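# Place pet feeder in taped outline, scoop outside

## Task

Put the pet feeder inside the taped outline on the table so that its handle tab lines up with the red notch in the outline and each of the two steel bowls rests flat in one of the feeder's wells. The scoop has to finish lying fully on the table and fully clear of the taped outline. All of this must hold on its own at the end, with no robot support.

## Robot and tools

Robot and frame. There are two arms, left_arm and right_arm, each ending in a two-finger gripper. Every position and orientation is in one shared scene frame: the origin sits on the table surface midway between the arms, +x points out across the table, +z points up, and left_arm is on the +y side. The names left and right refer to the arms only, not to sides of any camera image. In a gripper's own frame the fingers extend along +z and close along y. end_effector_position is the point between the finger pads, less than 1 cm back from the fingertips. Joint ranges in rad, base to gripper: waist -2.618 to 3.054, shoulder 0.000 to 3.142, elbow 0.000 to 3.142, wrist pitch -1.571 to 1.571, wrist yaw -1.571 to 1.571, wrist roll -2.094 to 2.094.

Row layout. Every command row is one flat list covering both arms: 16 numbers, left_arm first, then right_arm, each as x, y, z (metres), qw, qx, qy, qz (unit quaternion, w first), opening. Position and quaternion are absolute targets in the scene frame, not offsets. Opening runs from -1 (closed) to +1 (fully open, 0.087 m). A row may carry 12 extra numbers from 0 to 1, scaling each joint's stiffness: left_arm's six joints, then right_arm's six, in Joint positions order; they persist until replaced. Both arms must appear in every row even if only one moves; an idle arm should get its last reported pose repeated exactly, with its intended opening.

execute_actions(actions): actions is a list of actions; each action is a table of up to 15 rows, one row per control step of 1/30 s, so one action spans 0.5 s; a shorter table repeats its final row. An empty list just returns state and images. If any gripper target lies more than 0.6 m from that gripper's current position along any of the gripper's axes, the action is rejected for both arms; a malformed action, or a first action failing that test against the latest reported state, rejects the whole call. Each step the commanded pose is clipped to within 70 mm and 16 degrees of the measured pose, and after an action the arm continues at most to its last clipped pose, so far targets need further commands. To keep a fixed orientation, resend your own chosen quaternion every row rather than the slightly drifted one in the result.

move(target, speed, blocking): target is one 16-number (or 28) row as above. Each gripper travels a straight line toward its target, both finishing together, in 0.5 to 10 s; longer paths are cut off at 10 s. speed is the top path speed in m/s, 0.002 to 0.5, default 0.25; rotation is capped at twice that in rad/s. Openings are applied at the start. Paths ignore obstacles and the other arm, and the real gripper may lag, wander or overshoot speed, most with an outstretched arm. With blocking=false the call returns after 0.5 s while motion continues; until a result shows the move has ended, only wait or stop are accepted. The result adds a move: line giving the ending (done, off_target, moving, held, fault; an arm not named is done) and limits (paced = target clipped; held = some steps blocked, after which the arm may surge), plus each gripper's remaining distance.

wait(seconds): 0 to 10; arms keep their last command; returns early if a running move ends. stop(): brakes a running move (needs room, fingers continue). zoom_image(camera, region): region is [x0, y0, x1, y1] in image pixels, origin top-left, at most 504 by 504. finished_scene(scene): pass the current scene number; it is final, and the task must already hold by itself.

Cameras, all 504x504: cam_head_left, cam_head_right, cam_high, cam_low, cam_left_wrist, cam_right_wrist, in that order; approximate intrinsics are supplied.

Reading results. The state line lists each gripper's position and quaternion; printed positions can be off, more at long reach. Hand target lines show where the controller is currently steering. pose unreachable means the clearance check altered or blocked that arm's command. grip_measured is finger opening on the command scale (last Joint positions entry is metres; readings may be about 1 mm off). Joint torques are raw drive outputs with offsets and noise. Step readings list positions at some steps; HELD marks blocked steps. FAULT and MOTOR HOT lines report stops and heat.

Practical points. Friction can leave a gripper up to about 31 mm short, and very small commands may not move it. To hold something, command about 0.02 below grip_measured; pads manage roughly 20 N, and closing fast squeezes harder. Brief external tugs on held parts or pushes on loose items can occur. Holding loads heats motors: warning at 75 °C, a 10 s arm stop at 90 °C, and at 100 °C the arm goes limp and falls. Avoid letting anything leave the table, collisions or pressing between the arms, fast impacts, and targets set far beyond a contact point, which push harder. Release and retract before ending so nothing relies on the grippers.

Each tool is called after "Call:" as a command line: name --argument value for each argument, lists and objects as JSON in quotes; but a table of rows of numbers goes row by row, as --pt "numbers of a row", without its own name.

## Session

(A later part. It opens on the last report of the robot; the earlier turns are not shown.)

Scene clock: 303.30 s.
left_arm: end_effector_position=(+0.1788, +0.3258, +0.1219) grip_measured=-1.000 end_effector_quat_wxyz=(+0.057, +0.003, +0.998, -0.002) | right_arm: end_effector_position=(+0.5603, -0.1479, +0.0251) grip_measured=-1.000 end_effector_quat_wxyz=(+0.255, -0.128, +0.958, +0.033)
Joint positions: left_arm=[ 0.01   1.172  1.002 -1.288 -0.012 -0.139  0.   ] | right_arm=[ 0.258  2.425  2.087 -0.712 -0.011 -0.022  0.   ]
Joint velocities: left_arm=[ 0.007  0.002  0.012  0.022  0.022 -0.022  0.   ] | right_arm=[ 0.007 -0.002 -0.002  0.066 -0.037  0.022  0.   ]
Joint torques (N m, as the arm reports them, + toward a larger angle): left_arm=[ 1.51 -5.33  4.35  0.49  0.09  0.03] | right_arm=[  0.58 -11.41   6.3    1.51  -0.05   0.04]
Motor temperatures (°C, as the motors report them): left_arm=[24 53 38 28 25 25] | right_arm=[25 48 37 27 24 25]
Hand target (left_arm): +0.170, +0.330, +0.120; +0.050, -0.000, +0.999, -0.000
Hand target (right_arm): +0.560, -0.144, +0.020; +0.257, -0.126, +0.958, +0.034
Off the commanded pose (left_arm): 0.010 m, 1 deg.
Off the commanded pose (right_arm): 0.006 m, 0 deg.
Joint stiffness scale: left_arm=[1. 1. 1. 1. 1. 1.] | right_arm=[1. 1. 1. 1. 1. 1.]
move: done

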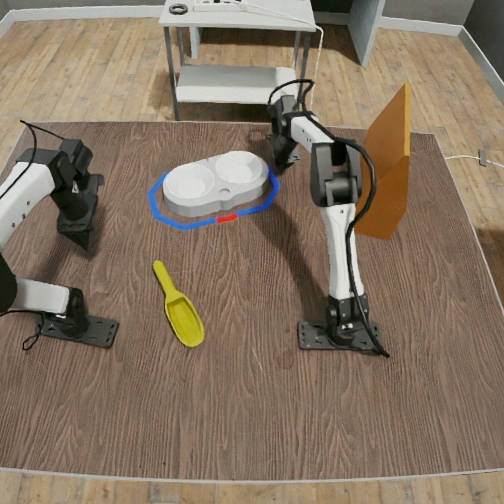

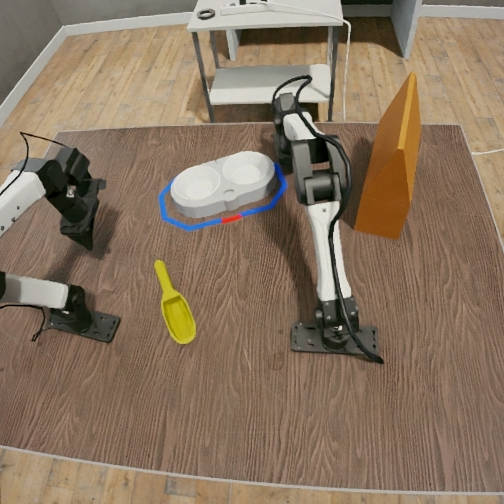

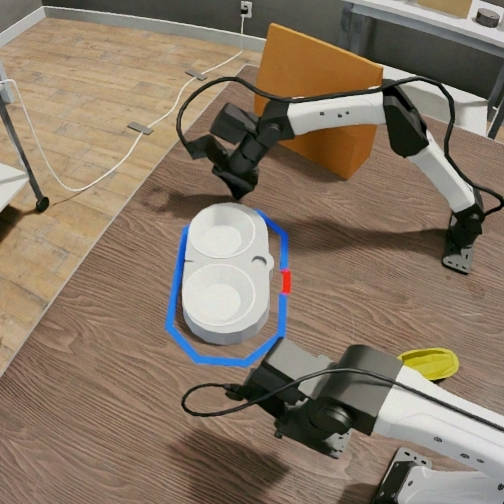

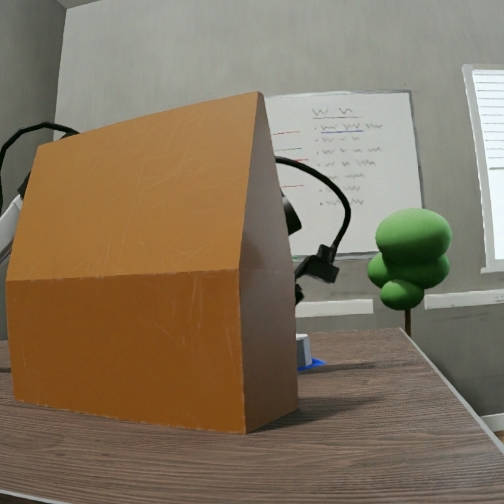

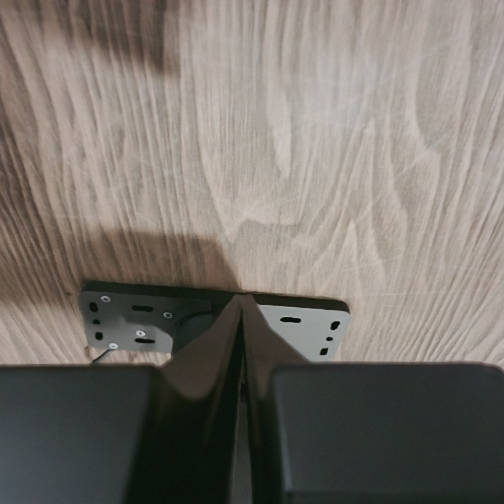

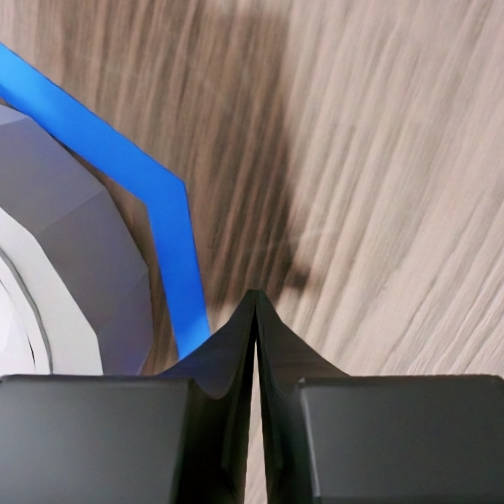

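Call:
move --target '[0.17,0.33,0.12,0.05,0,1,0,-1, 0.615,-0.115,0.03,0.257,-0.37,0.891,-0.034,-1]' --speed 0.15

Scene clock: 316.43 s.
left_arm: end_effector_position=(+0.1788, +0.3258, +0.1219) grip_measured=-1.000 end_effector_quat_wxyz=(+0.057, +0.003, +0.998, -0.002) | right_arm: end_effector_position=(+0.6112, -0.1175, +0.0253) grip_measured=-1.000 end_effector_quat_wxyz=(+0.271, -0.364, +0.891, -0.029)
Joint positions: left_arm=[ 0.01   1.172  1.002 -1.288 -0.012 -0.139  0.   ] | right_arm=[ 0.323  2.836  2.852 -1.035  0.013 -0.473  0.   ]
Joint velocities: left_arm=[ 0.007 -0.002 -0.002 -0.037  0.007  0.007  0.   ] | right_arm=[ 0.007  0.002  0.012 -0.037 -0.022 -0.051  0.   ]
Joint torques (N m, as the arm reports them, + toward a larger angle): left_arm=[ 1.46 -5.3   4.32  0.52  0.11  0.04] | right_arm=[  0.49 -12.31  10.05   1.23  -0.06  -0.17]
Motor temperatures (°C, as the motors report them): left_arm=[24 48 38 28 25 25] | right_arm=[25 52 37 28 24 25]
Hand target (left_arm): +0.170, +0.330, +0.120; +0.050, -0.000, +0.999, -0.000
Hand target (right_arm): +0.612, -0.115, +0.030; +0.276, -0.370, +0.887, -0.035
Off the commanded pose (left_arm): 0.010 m, 1 deg.
Off the commanded pose (right_arm): 0.007 m, 2 deg.
Joint stiffness scale: left_arm=[1. 1. 1. 1. 1. 1.] | right_arm=[1. 1. 1. 1. 1. 1.]
elbow stopped short (right arm): the move would have taken joint 3 (elbow) straighter than the controller allows; a more bent joint 3 avoids this.
move: done

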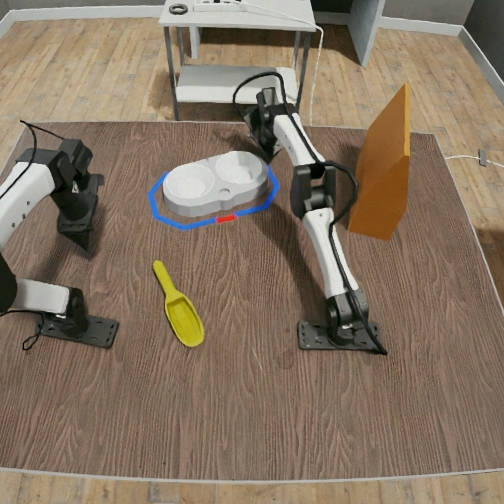

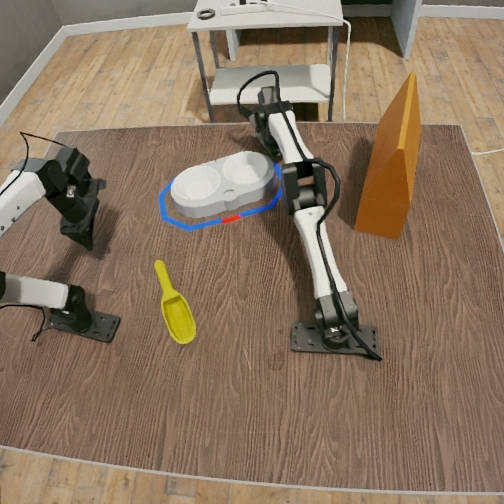

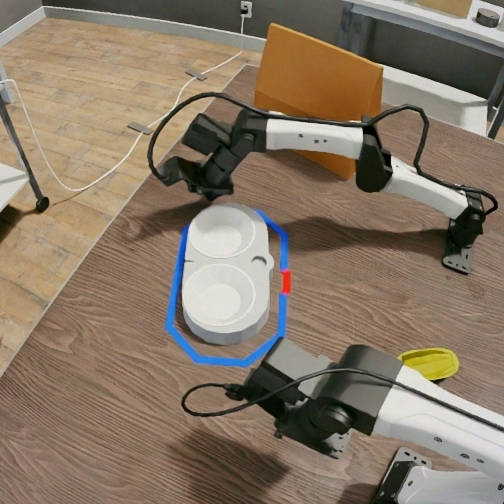

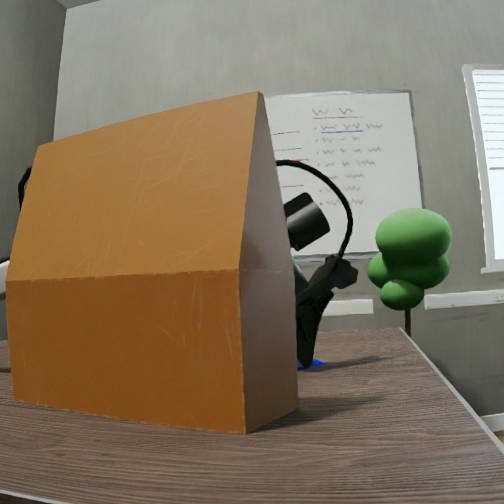

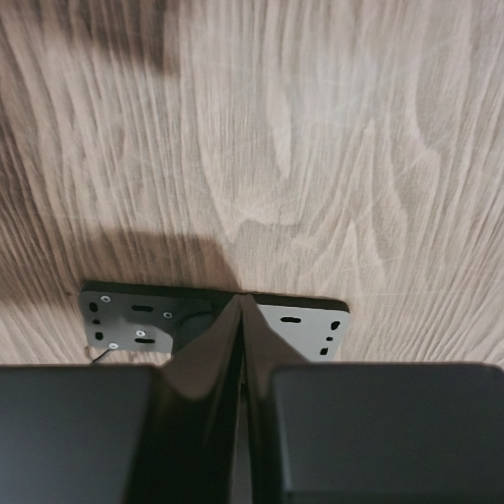

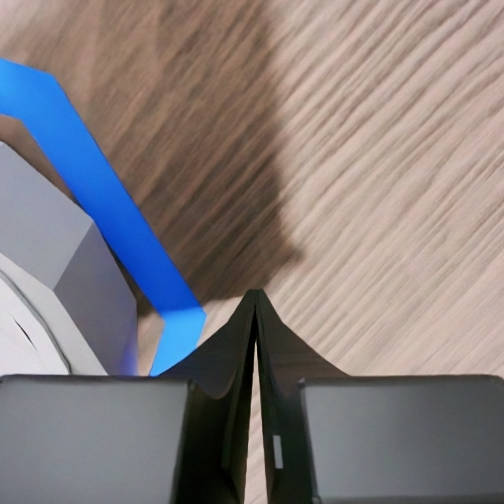

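Call:
execute_actions --actions '[[[0.17,0.33,0.12,0.05,0,1,0,-1, 0.612,-0.115,0.032,0.27,-0.368,0.889,-0.034,-0.4]],[[0.17,0.33,0.12,0.05,0,1,0,-1, 0.612,-0.115,0.032,0.27,-0.368,0.889,-0.034,0.0]],[[0.17,0.33,0.12,0.05,0,1,0,-1, 0.612,-0.115,0.032,0.27,-0.368,0.889,-0.034,0.3]]]'

Call:
zoom_image --camera "cam_high" --region '[140,140,380,380]'

Scene clock: 325.07 s.
left_arm: end_effector_position=(+0.1788, +0.3258, +0.1219) grip_measured=-1.000 end_effector_quat_wxyz=(+0.057, +0.003, +0.998, -0.002) | right_arm: end_effector_position=(+0.6119, -0.1208, +0.0272) grip_measured=+0.300 end_effector_quat_wxyz=(+0.270, -0.364, +0.890, -0.038)
Joint positions: left_arm=[ 0.01   1.172  1.002 -1.288 -0.012 -0.139  0.   ] | right_arm=[ 0.322  2.836  2.858 -1.04   0.029 -0.479  0.057]
Joint velocities: left_arm=[-0.002 -0.032 -0.012  0.022 -0.066  0.007  0.   ] | right_arm=[ 0.007  0.002 -0.002 -0.022 -0.051  0.022  0.   ]
Joint torques (N m, as the arm reports them, + toward a larger angle): left_arm=[ 1.46 -5.29  4.33  0.49  0.1   0.03] | right_arm=[  0.63 -12.48   9.76   1.13  -0.18   0.  ]
Motor temperatures (°C, as the motors report them): left_arm=[24 46 37 27 25 25] | right_arm=[25 55 38 28 24 25]
Hand target (left_arm): +0.170, +0.330, +0.120; +0.050, -0.000, +0.999, -0.000
Hand target (right_arm): +0.611, -0.115, +0.032; +0.275, -0.368, +0.888, -0.034
Off the commanded pose (left_arm): 0.010 m, 1 deg.
Off the commanded pose (right_arm): 0.008 m, 1 deg.
Joint stiffness scale: left_arm=[1. 1. 1. 1. 1. 1.] | right_arm=[1. 1. 1. 1. 1. 1.]
elbow stopped short (right arm): the move would have taken joint 3 (elbow) straighter than the controller allows; a more bent joint 3 avoids this.
Step readings (end_effector_position; steps 1 to 15: 1st action; 16 to 30: 2nd action; 31 to 45: 3rd action):
0: left_arm (+0.1788, +0.3258, +0.1219) | right_arm (+0.6108, -0.1176, +0.0251)
1: left_arm (+0.1788, +0.3258, +0.1219) | right_arm (+0.6106, -0.1177, +0.0251)
2: left_arm (+0.1788, +0.3258, +0.1219) | right_arm (+0.6104, -0.1177, +0.0250)
4: left_arm (+0.1788, +0.3258, +0.1219) | right_arm (+0.6101, -0.1178, +0.0248)
8: left_arm (+0.1788, +0.3258, +0.1219) | right_arm (+0.6098, -0.1179, +0.0247)
15: left_arm (+0.1788, +0.3258, +0.1219) | right_arm (+0.6096, -0.1180, +0.0246)
16: left_arm (+0.1788, +0.3258, +0.1219) | right_arm (+0.6096, -0.1180, +0.0246)
17: left_arm (+0.1788, +0.3258, +0.1219) | right_arm (+0.6097, -0.1184, +0.0247)
19: left_arm (+0.1788, +0.3258, +0.1219) | right_arm (+0.6099, -0.1191, +0.0247)
23: left_arm (+0.1788, +0.3258, +0.1219) | right_arm (+0.6100, -0.1194, +0.0248)
30: left_arm (+0.1788, +0.3258, +0.1219) | right_arm (+0.6100, -0.1194, +0.0248)
31: left_arm (+0.1788, +0.3258, +0.1219) | right_arm (+0.6109, -0.1203, +0.0254)
32: left_arm (+0.1788, +0.3258, +0.1219) | right_arm (+0.6119, -0.1213, +0.0268)
34: left_arm (+0.1788, +0.3258, +0.1219) | right_arm (+0.6120, -0.1210, +0.0272)
38: left_arm (+0.1788, +0.3258, +0.1219) | right_arm (+0.6119, -0.1208, +0.0272)
45: end_effector_position above

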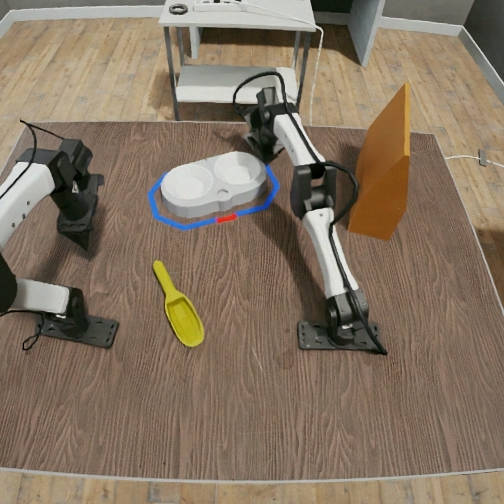

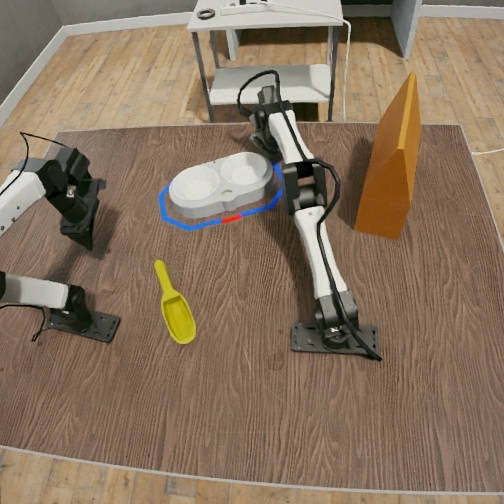

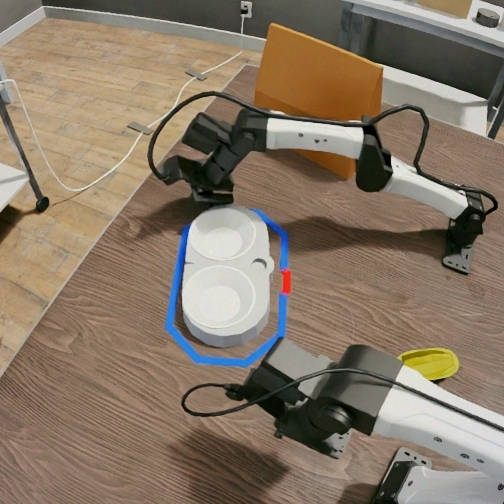

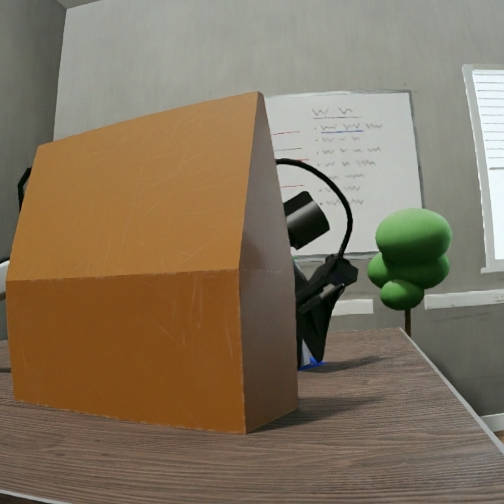

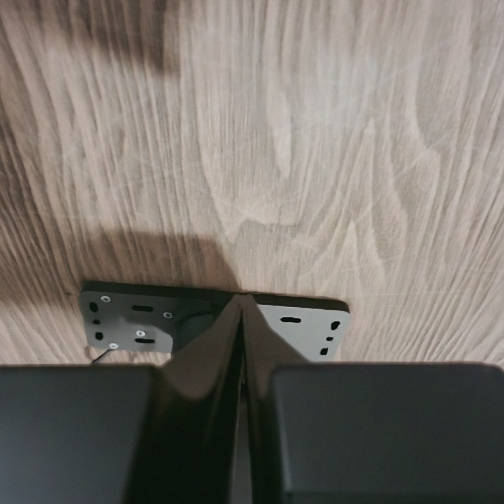

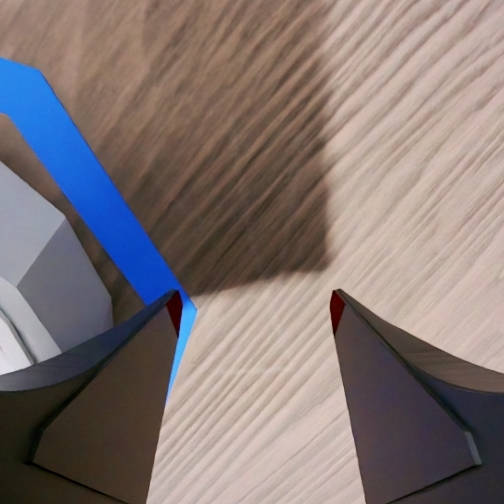

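Region (140, 140, 380, 380) of cam_high's 504x504 image, scaled by 2.100, with more detail than that image has.

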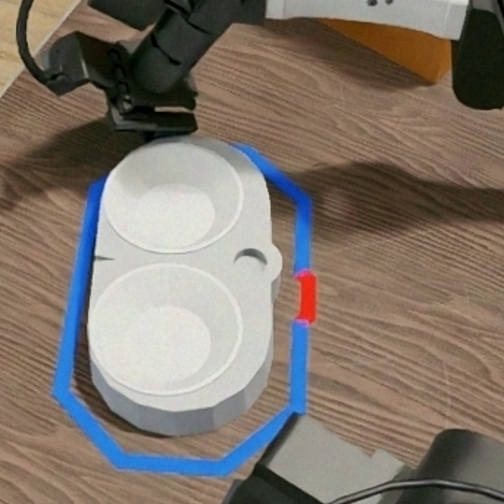

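One more nudge, then retreat.

Call:
execute_actions --actions '[[[0.17,0.33,0.12,0.05,0,1,0,-1, 0.612,-0.115,0.032,0.27,-0.368,0.889,-0.034,0.55]],[[0.17,0.33,0.12,0.05,0,1,0,-1, 0.612,-0.115,0.032,0.27,-0.368,0.889,-0.034,-1]]]'

Call:
move --target '[0.17,0.33,0.12,0.05,0,1,0,-1, 0.55,-0.17,0.11,0.257,-0.126,0.957,0.034,-1]' --speed 0.2

Call:
zoom_image --camera "cam_high" --region '[140,140,380,380]'

Call:
zoom_image --camera "cam_head_left" --region '[130,135,300,250]'

Scene clock: 337.27 s.
left_arm: end_effector_position=(+0.1788, +0.3258, +0.1219) grip_measured=-1.000 end_effector_quat_wxyz=(+0.057, +0.003, +0.998, -0.002) | right_arm: end_effector_position=(+0.6113, -0.1221, +0.0261) grip_measured=-1.000 end_effector_quat_wxyz=(+0.268, -0.365, +0.891, -0.040)
Joint positions: left_arm=[ 0.01   1.172  1.002 -1.288 -0.012 -0.138  0.   ] | right_arm=[ 0.322  2.837  2.858 -1.044  0.034 -0.482  0.   ]
Joint velocities: left_arm=[-0.017 -0.002 -0.007 -0.022 -0.007  0.007  0.   ] | right_arm=[-0.012  0.012 -0.007 -0.066 -0.066 -0.022  0.   ]
Joint torques (N m, as the arm reports them, + toward a larger angle): left_arm=[ 1.37 -5.3   4.32  0.5   0.1   0.04] | right_arm=[  0.51 -12.58   9.44   1.24  -0.27   0.03]
Motor temperatures (°C, as the motors report them): left_arm=[24 44 37 27 25 25] | right_arm=[25 58 39 29 24 25]
Hand target (left_arm): +0.170, +0.330, +0.120; +0.050, +0.000, +0.999, -0.000
Hand target (right_arm): +0.611, -0.115, +0.032; +0.275, -0.368, +0.888, -0.035
Off the commanded pose (left_arm): 0.010 m, 1 deg.
Off the commanded pose (right_arm): 0.009 m, 1 deg.
Joint stiffness scale: left_arm=[1. 1. 1. 1. 1. 1.] | right_arm=[1. 1. 1. 1. 1. 1.]
elbow stopped short (right arm): the move would have taken joint 3 (elbow) straighter than the controller allows; a more bent joint 3 avoids this.
Step readings (end_effector_position; steps 1 to 15: 1st action; 16 to 30: 2nd action):
0: left_arm (+0.1788, +0.3258, +0.1219) | right_arm (+0.6119, -0.1208, +0.0272)
1: left_arm (+0.1788, +0.3258, +0.1219) | right_arm (+0.6123, -0.1216, +0.0274)
2: left_arm (+0.1788, +0.3258, +0.1219) | right_arm (+0.6127, -0.1223, +0.0274)
4: left_arm (+0.1788, +0.3258, +0.1219) | right_arm (+0.6130, -0.1226, +0.0276)
8: left_arm (+0.1788, +0.3258, +0.1219) | right_arm (+0.6130, -0.1227, +0.0276)
15: left_arm (+0.1788, +0.3258, +0.1219) | right_arm (+0.6130, -0.1227, +0.0276)
16: left_arm (+0.1788, +0.3258, +0.1219) | right_arm (+0.6130, -0.1226, +0.0276)
17: left_arm (+0.1788, +0.3258, +0.1219) | right_arm (+0.6128, -0.1223, +0.0275)
19: left_arm (+0.1788, +0.3258, +0.1219) | right_arm (+0.6117, -0.1221, +0.0262)
23: left_arm (+0.1788, +0.3258, +0.1219) | right_arm (+0.6114, -0.1221, +0.0261)
30: end_effector_position above

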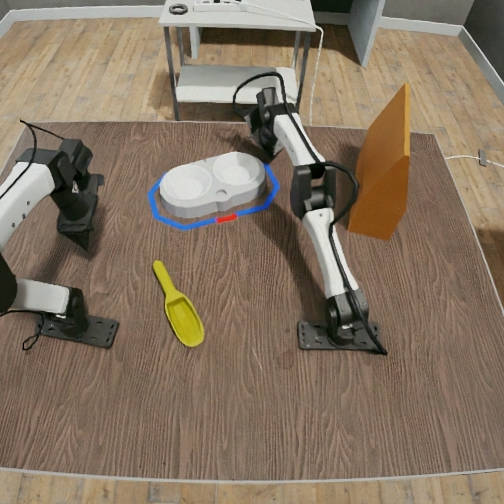

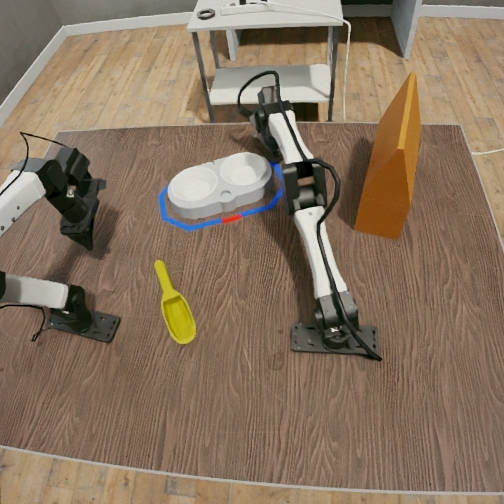

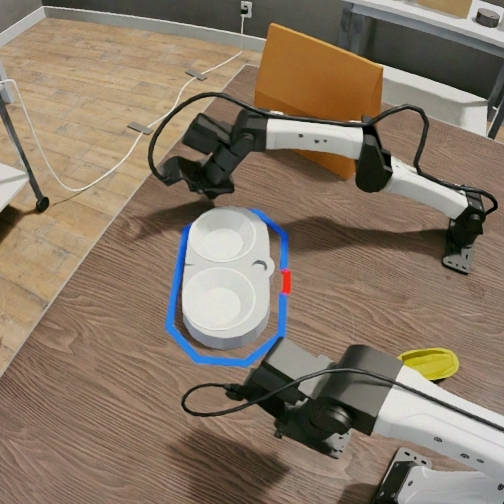

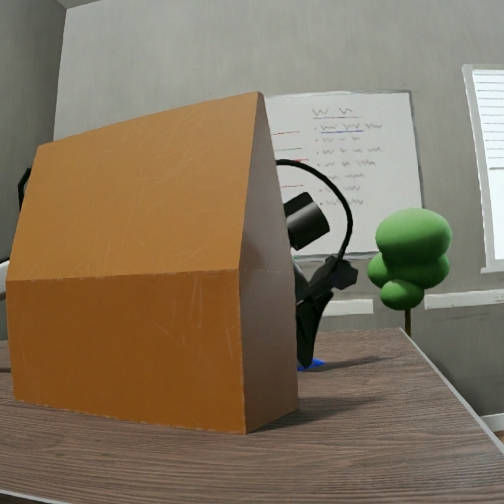

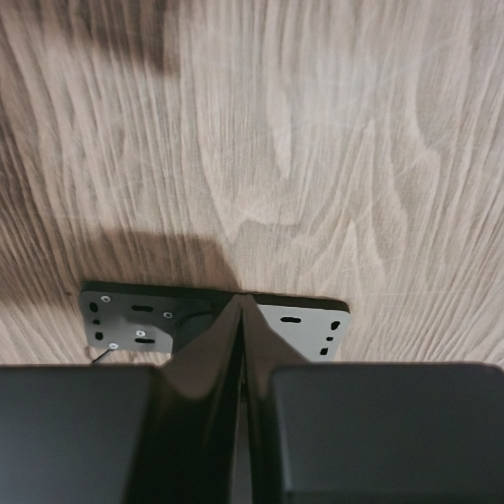

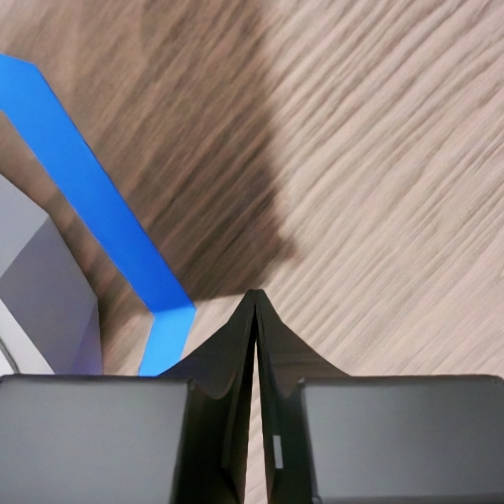

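Scene clock: 339.40 s.
left_arm: end_effector_position=(+0.1788, +0.3258, +0.1219) grip_measured=-1.000 end_effector_quat_wxyz=(+0.057, +0.003, +0.998, -0.002) | right_arm: end_effector_position=(+0.5496, -0.1713, +0.0992) grip_measured=-1.000 end_effector_quat_wxyz=(+0.241, -0.132, +0.961, +0.026)
Joint positions: left_arm=[ 0.01   1.172  1.002 -1.288 -0.012 -0.138  0.   ] | right_arm=[ 0.222  2.398  2.345 -1.029 -0.019 -0.064  0.   ]
Joint velocities: left_arm=[-0.007 -0.002 -0.002 -0.022  0.022 -0.007  0.   ] | right_arm=[-0.027 -0.002 -0.002 -0.007  0.037  0.037  0.   ]
Joint torques (N m, as the arm reports them, + toward a larger angle): left_arm=[ 1.47 -5.24  4.41  0.5   0.1   0.02] | right_arm=[ -0.45 -13.     5.85   1.38  -0.2    0.06]
Motor temperatures (°C, as the motors report them): left_arm=[24 44 37 27 25 25] | right_arm=[25 59 39 29 24 25]
Hand target (left_arm): +0.170, +0.330, +0.120; +0.050, -0.000, +0.999, -0.000
Hand target (right_arm): +0.552, -0.171, +0.110; +0.256, -0.126, +0.958, +0.033
Off the commanded pose (left_arm): 0.010 m, 1 deg.
Off the commanded pose (right_arm): 0.011 m, 2 deg.
Joint stiffness scale: left_arm=[1. 1. 1. 1. 1. 1.] | right_arm=[1. 1. 1. 1. 1. 1.]
move: off_target (right_arm)

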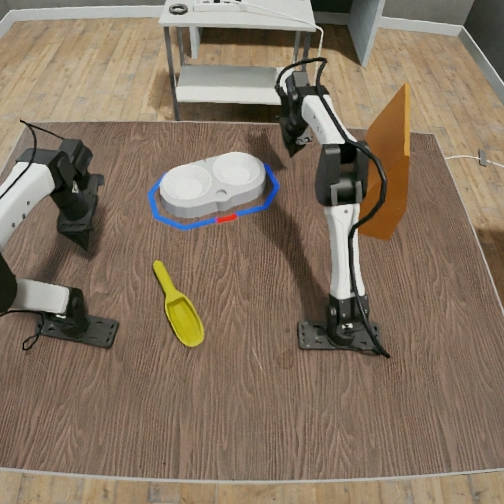

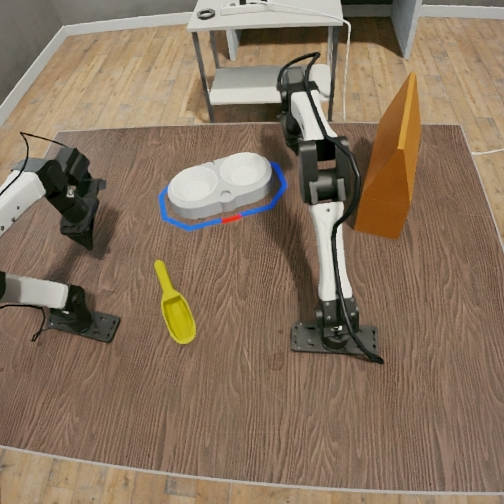

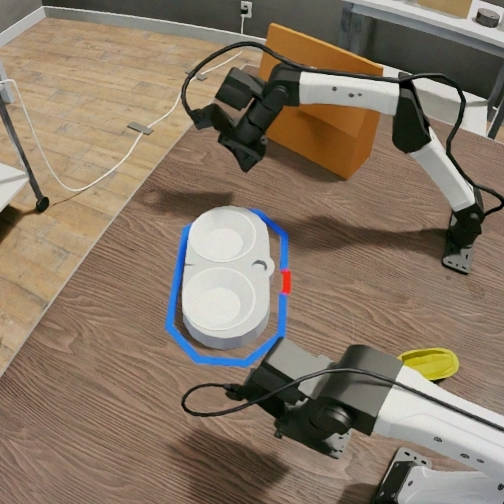

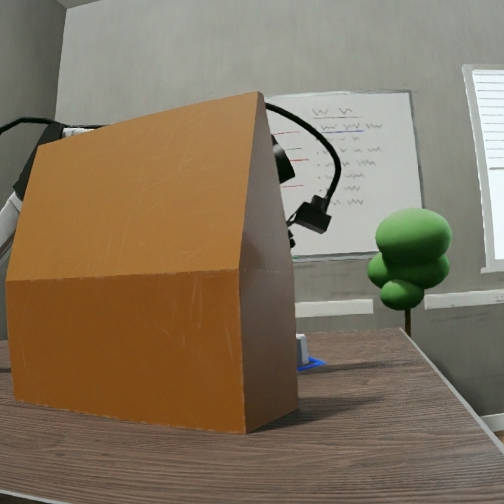

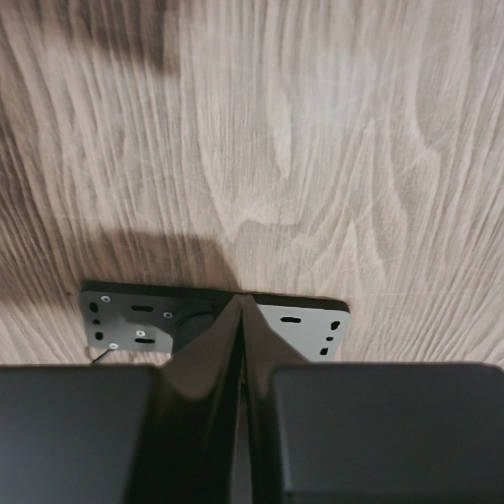

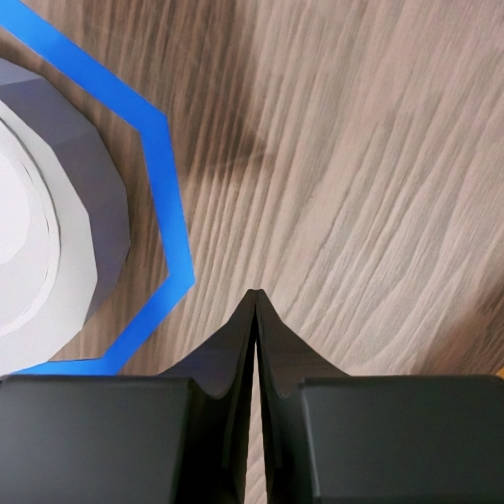

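Region (140, 140, 380, 380) of cam_high's 504x504 image, scaled by 2.100, with more detail than that image has.

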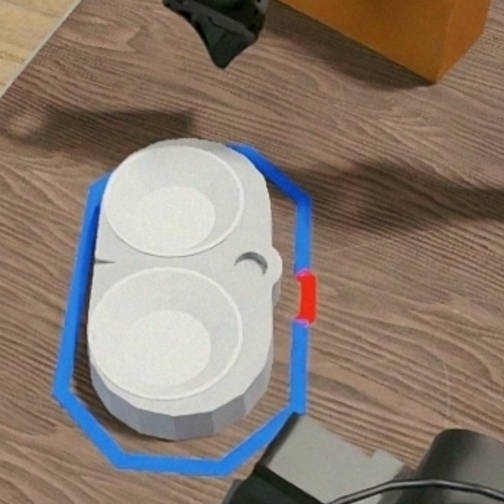

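Region (130, 135, 300, 250) of cam_head_left's 504x504 image, scaled by 2.965, with more detail than that image has; it fills the top 341 rows of this view, and the rest is white.

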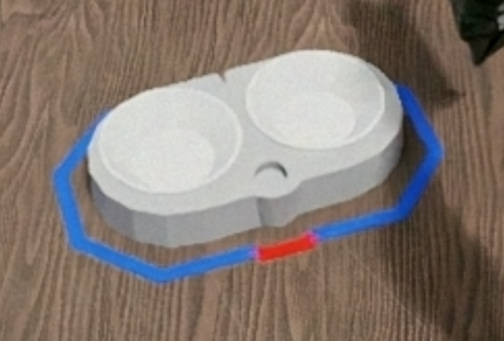

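Inside tape everywhere with margin.

Call:
finished_scene --scene 2

The scene is finished: the task was done.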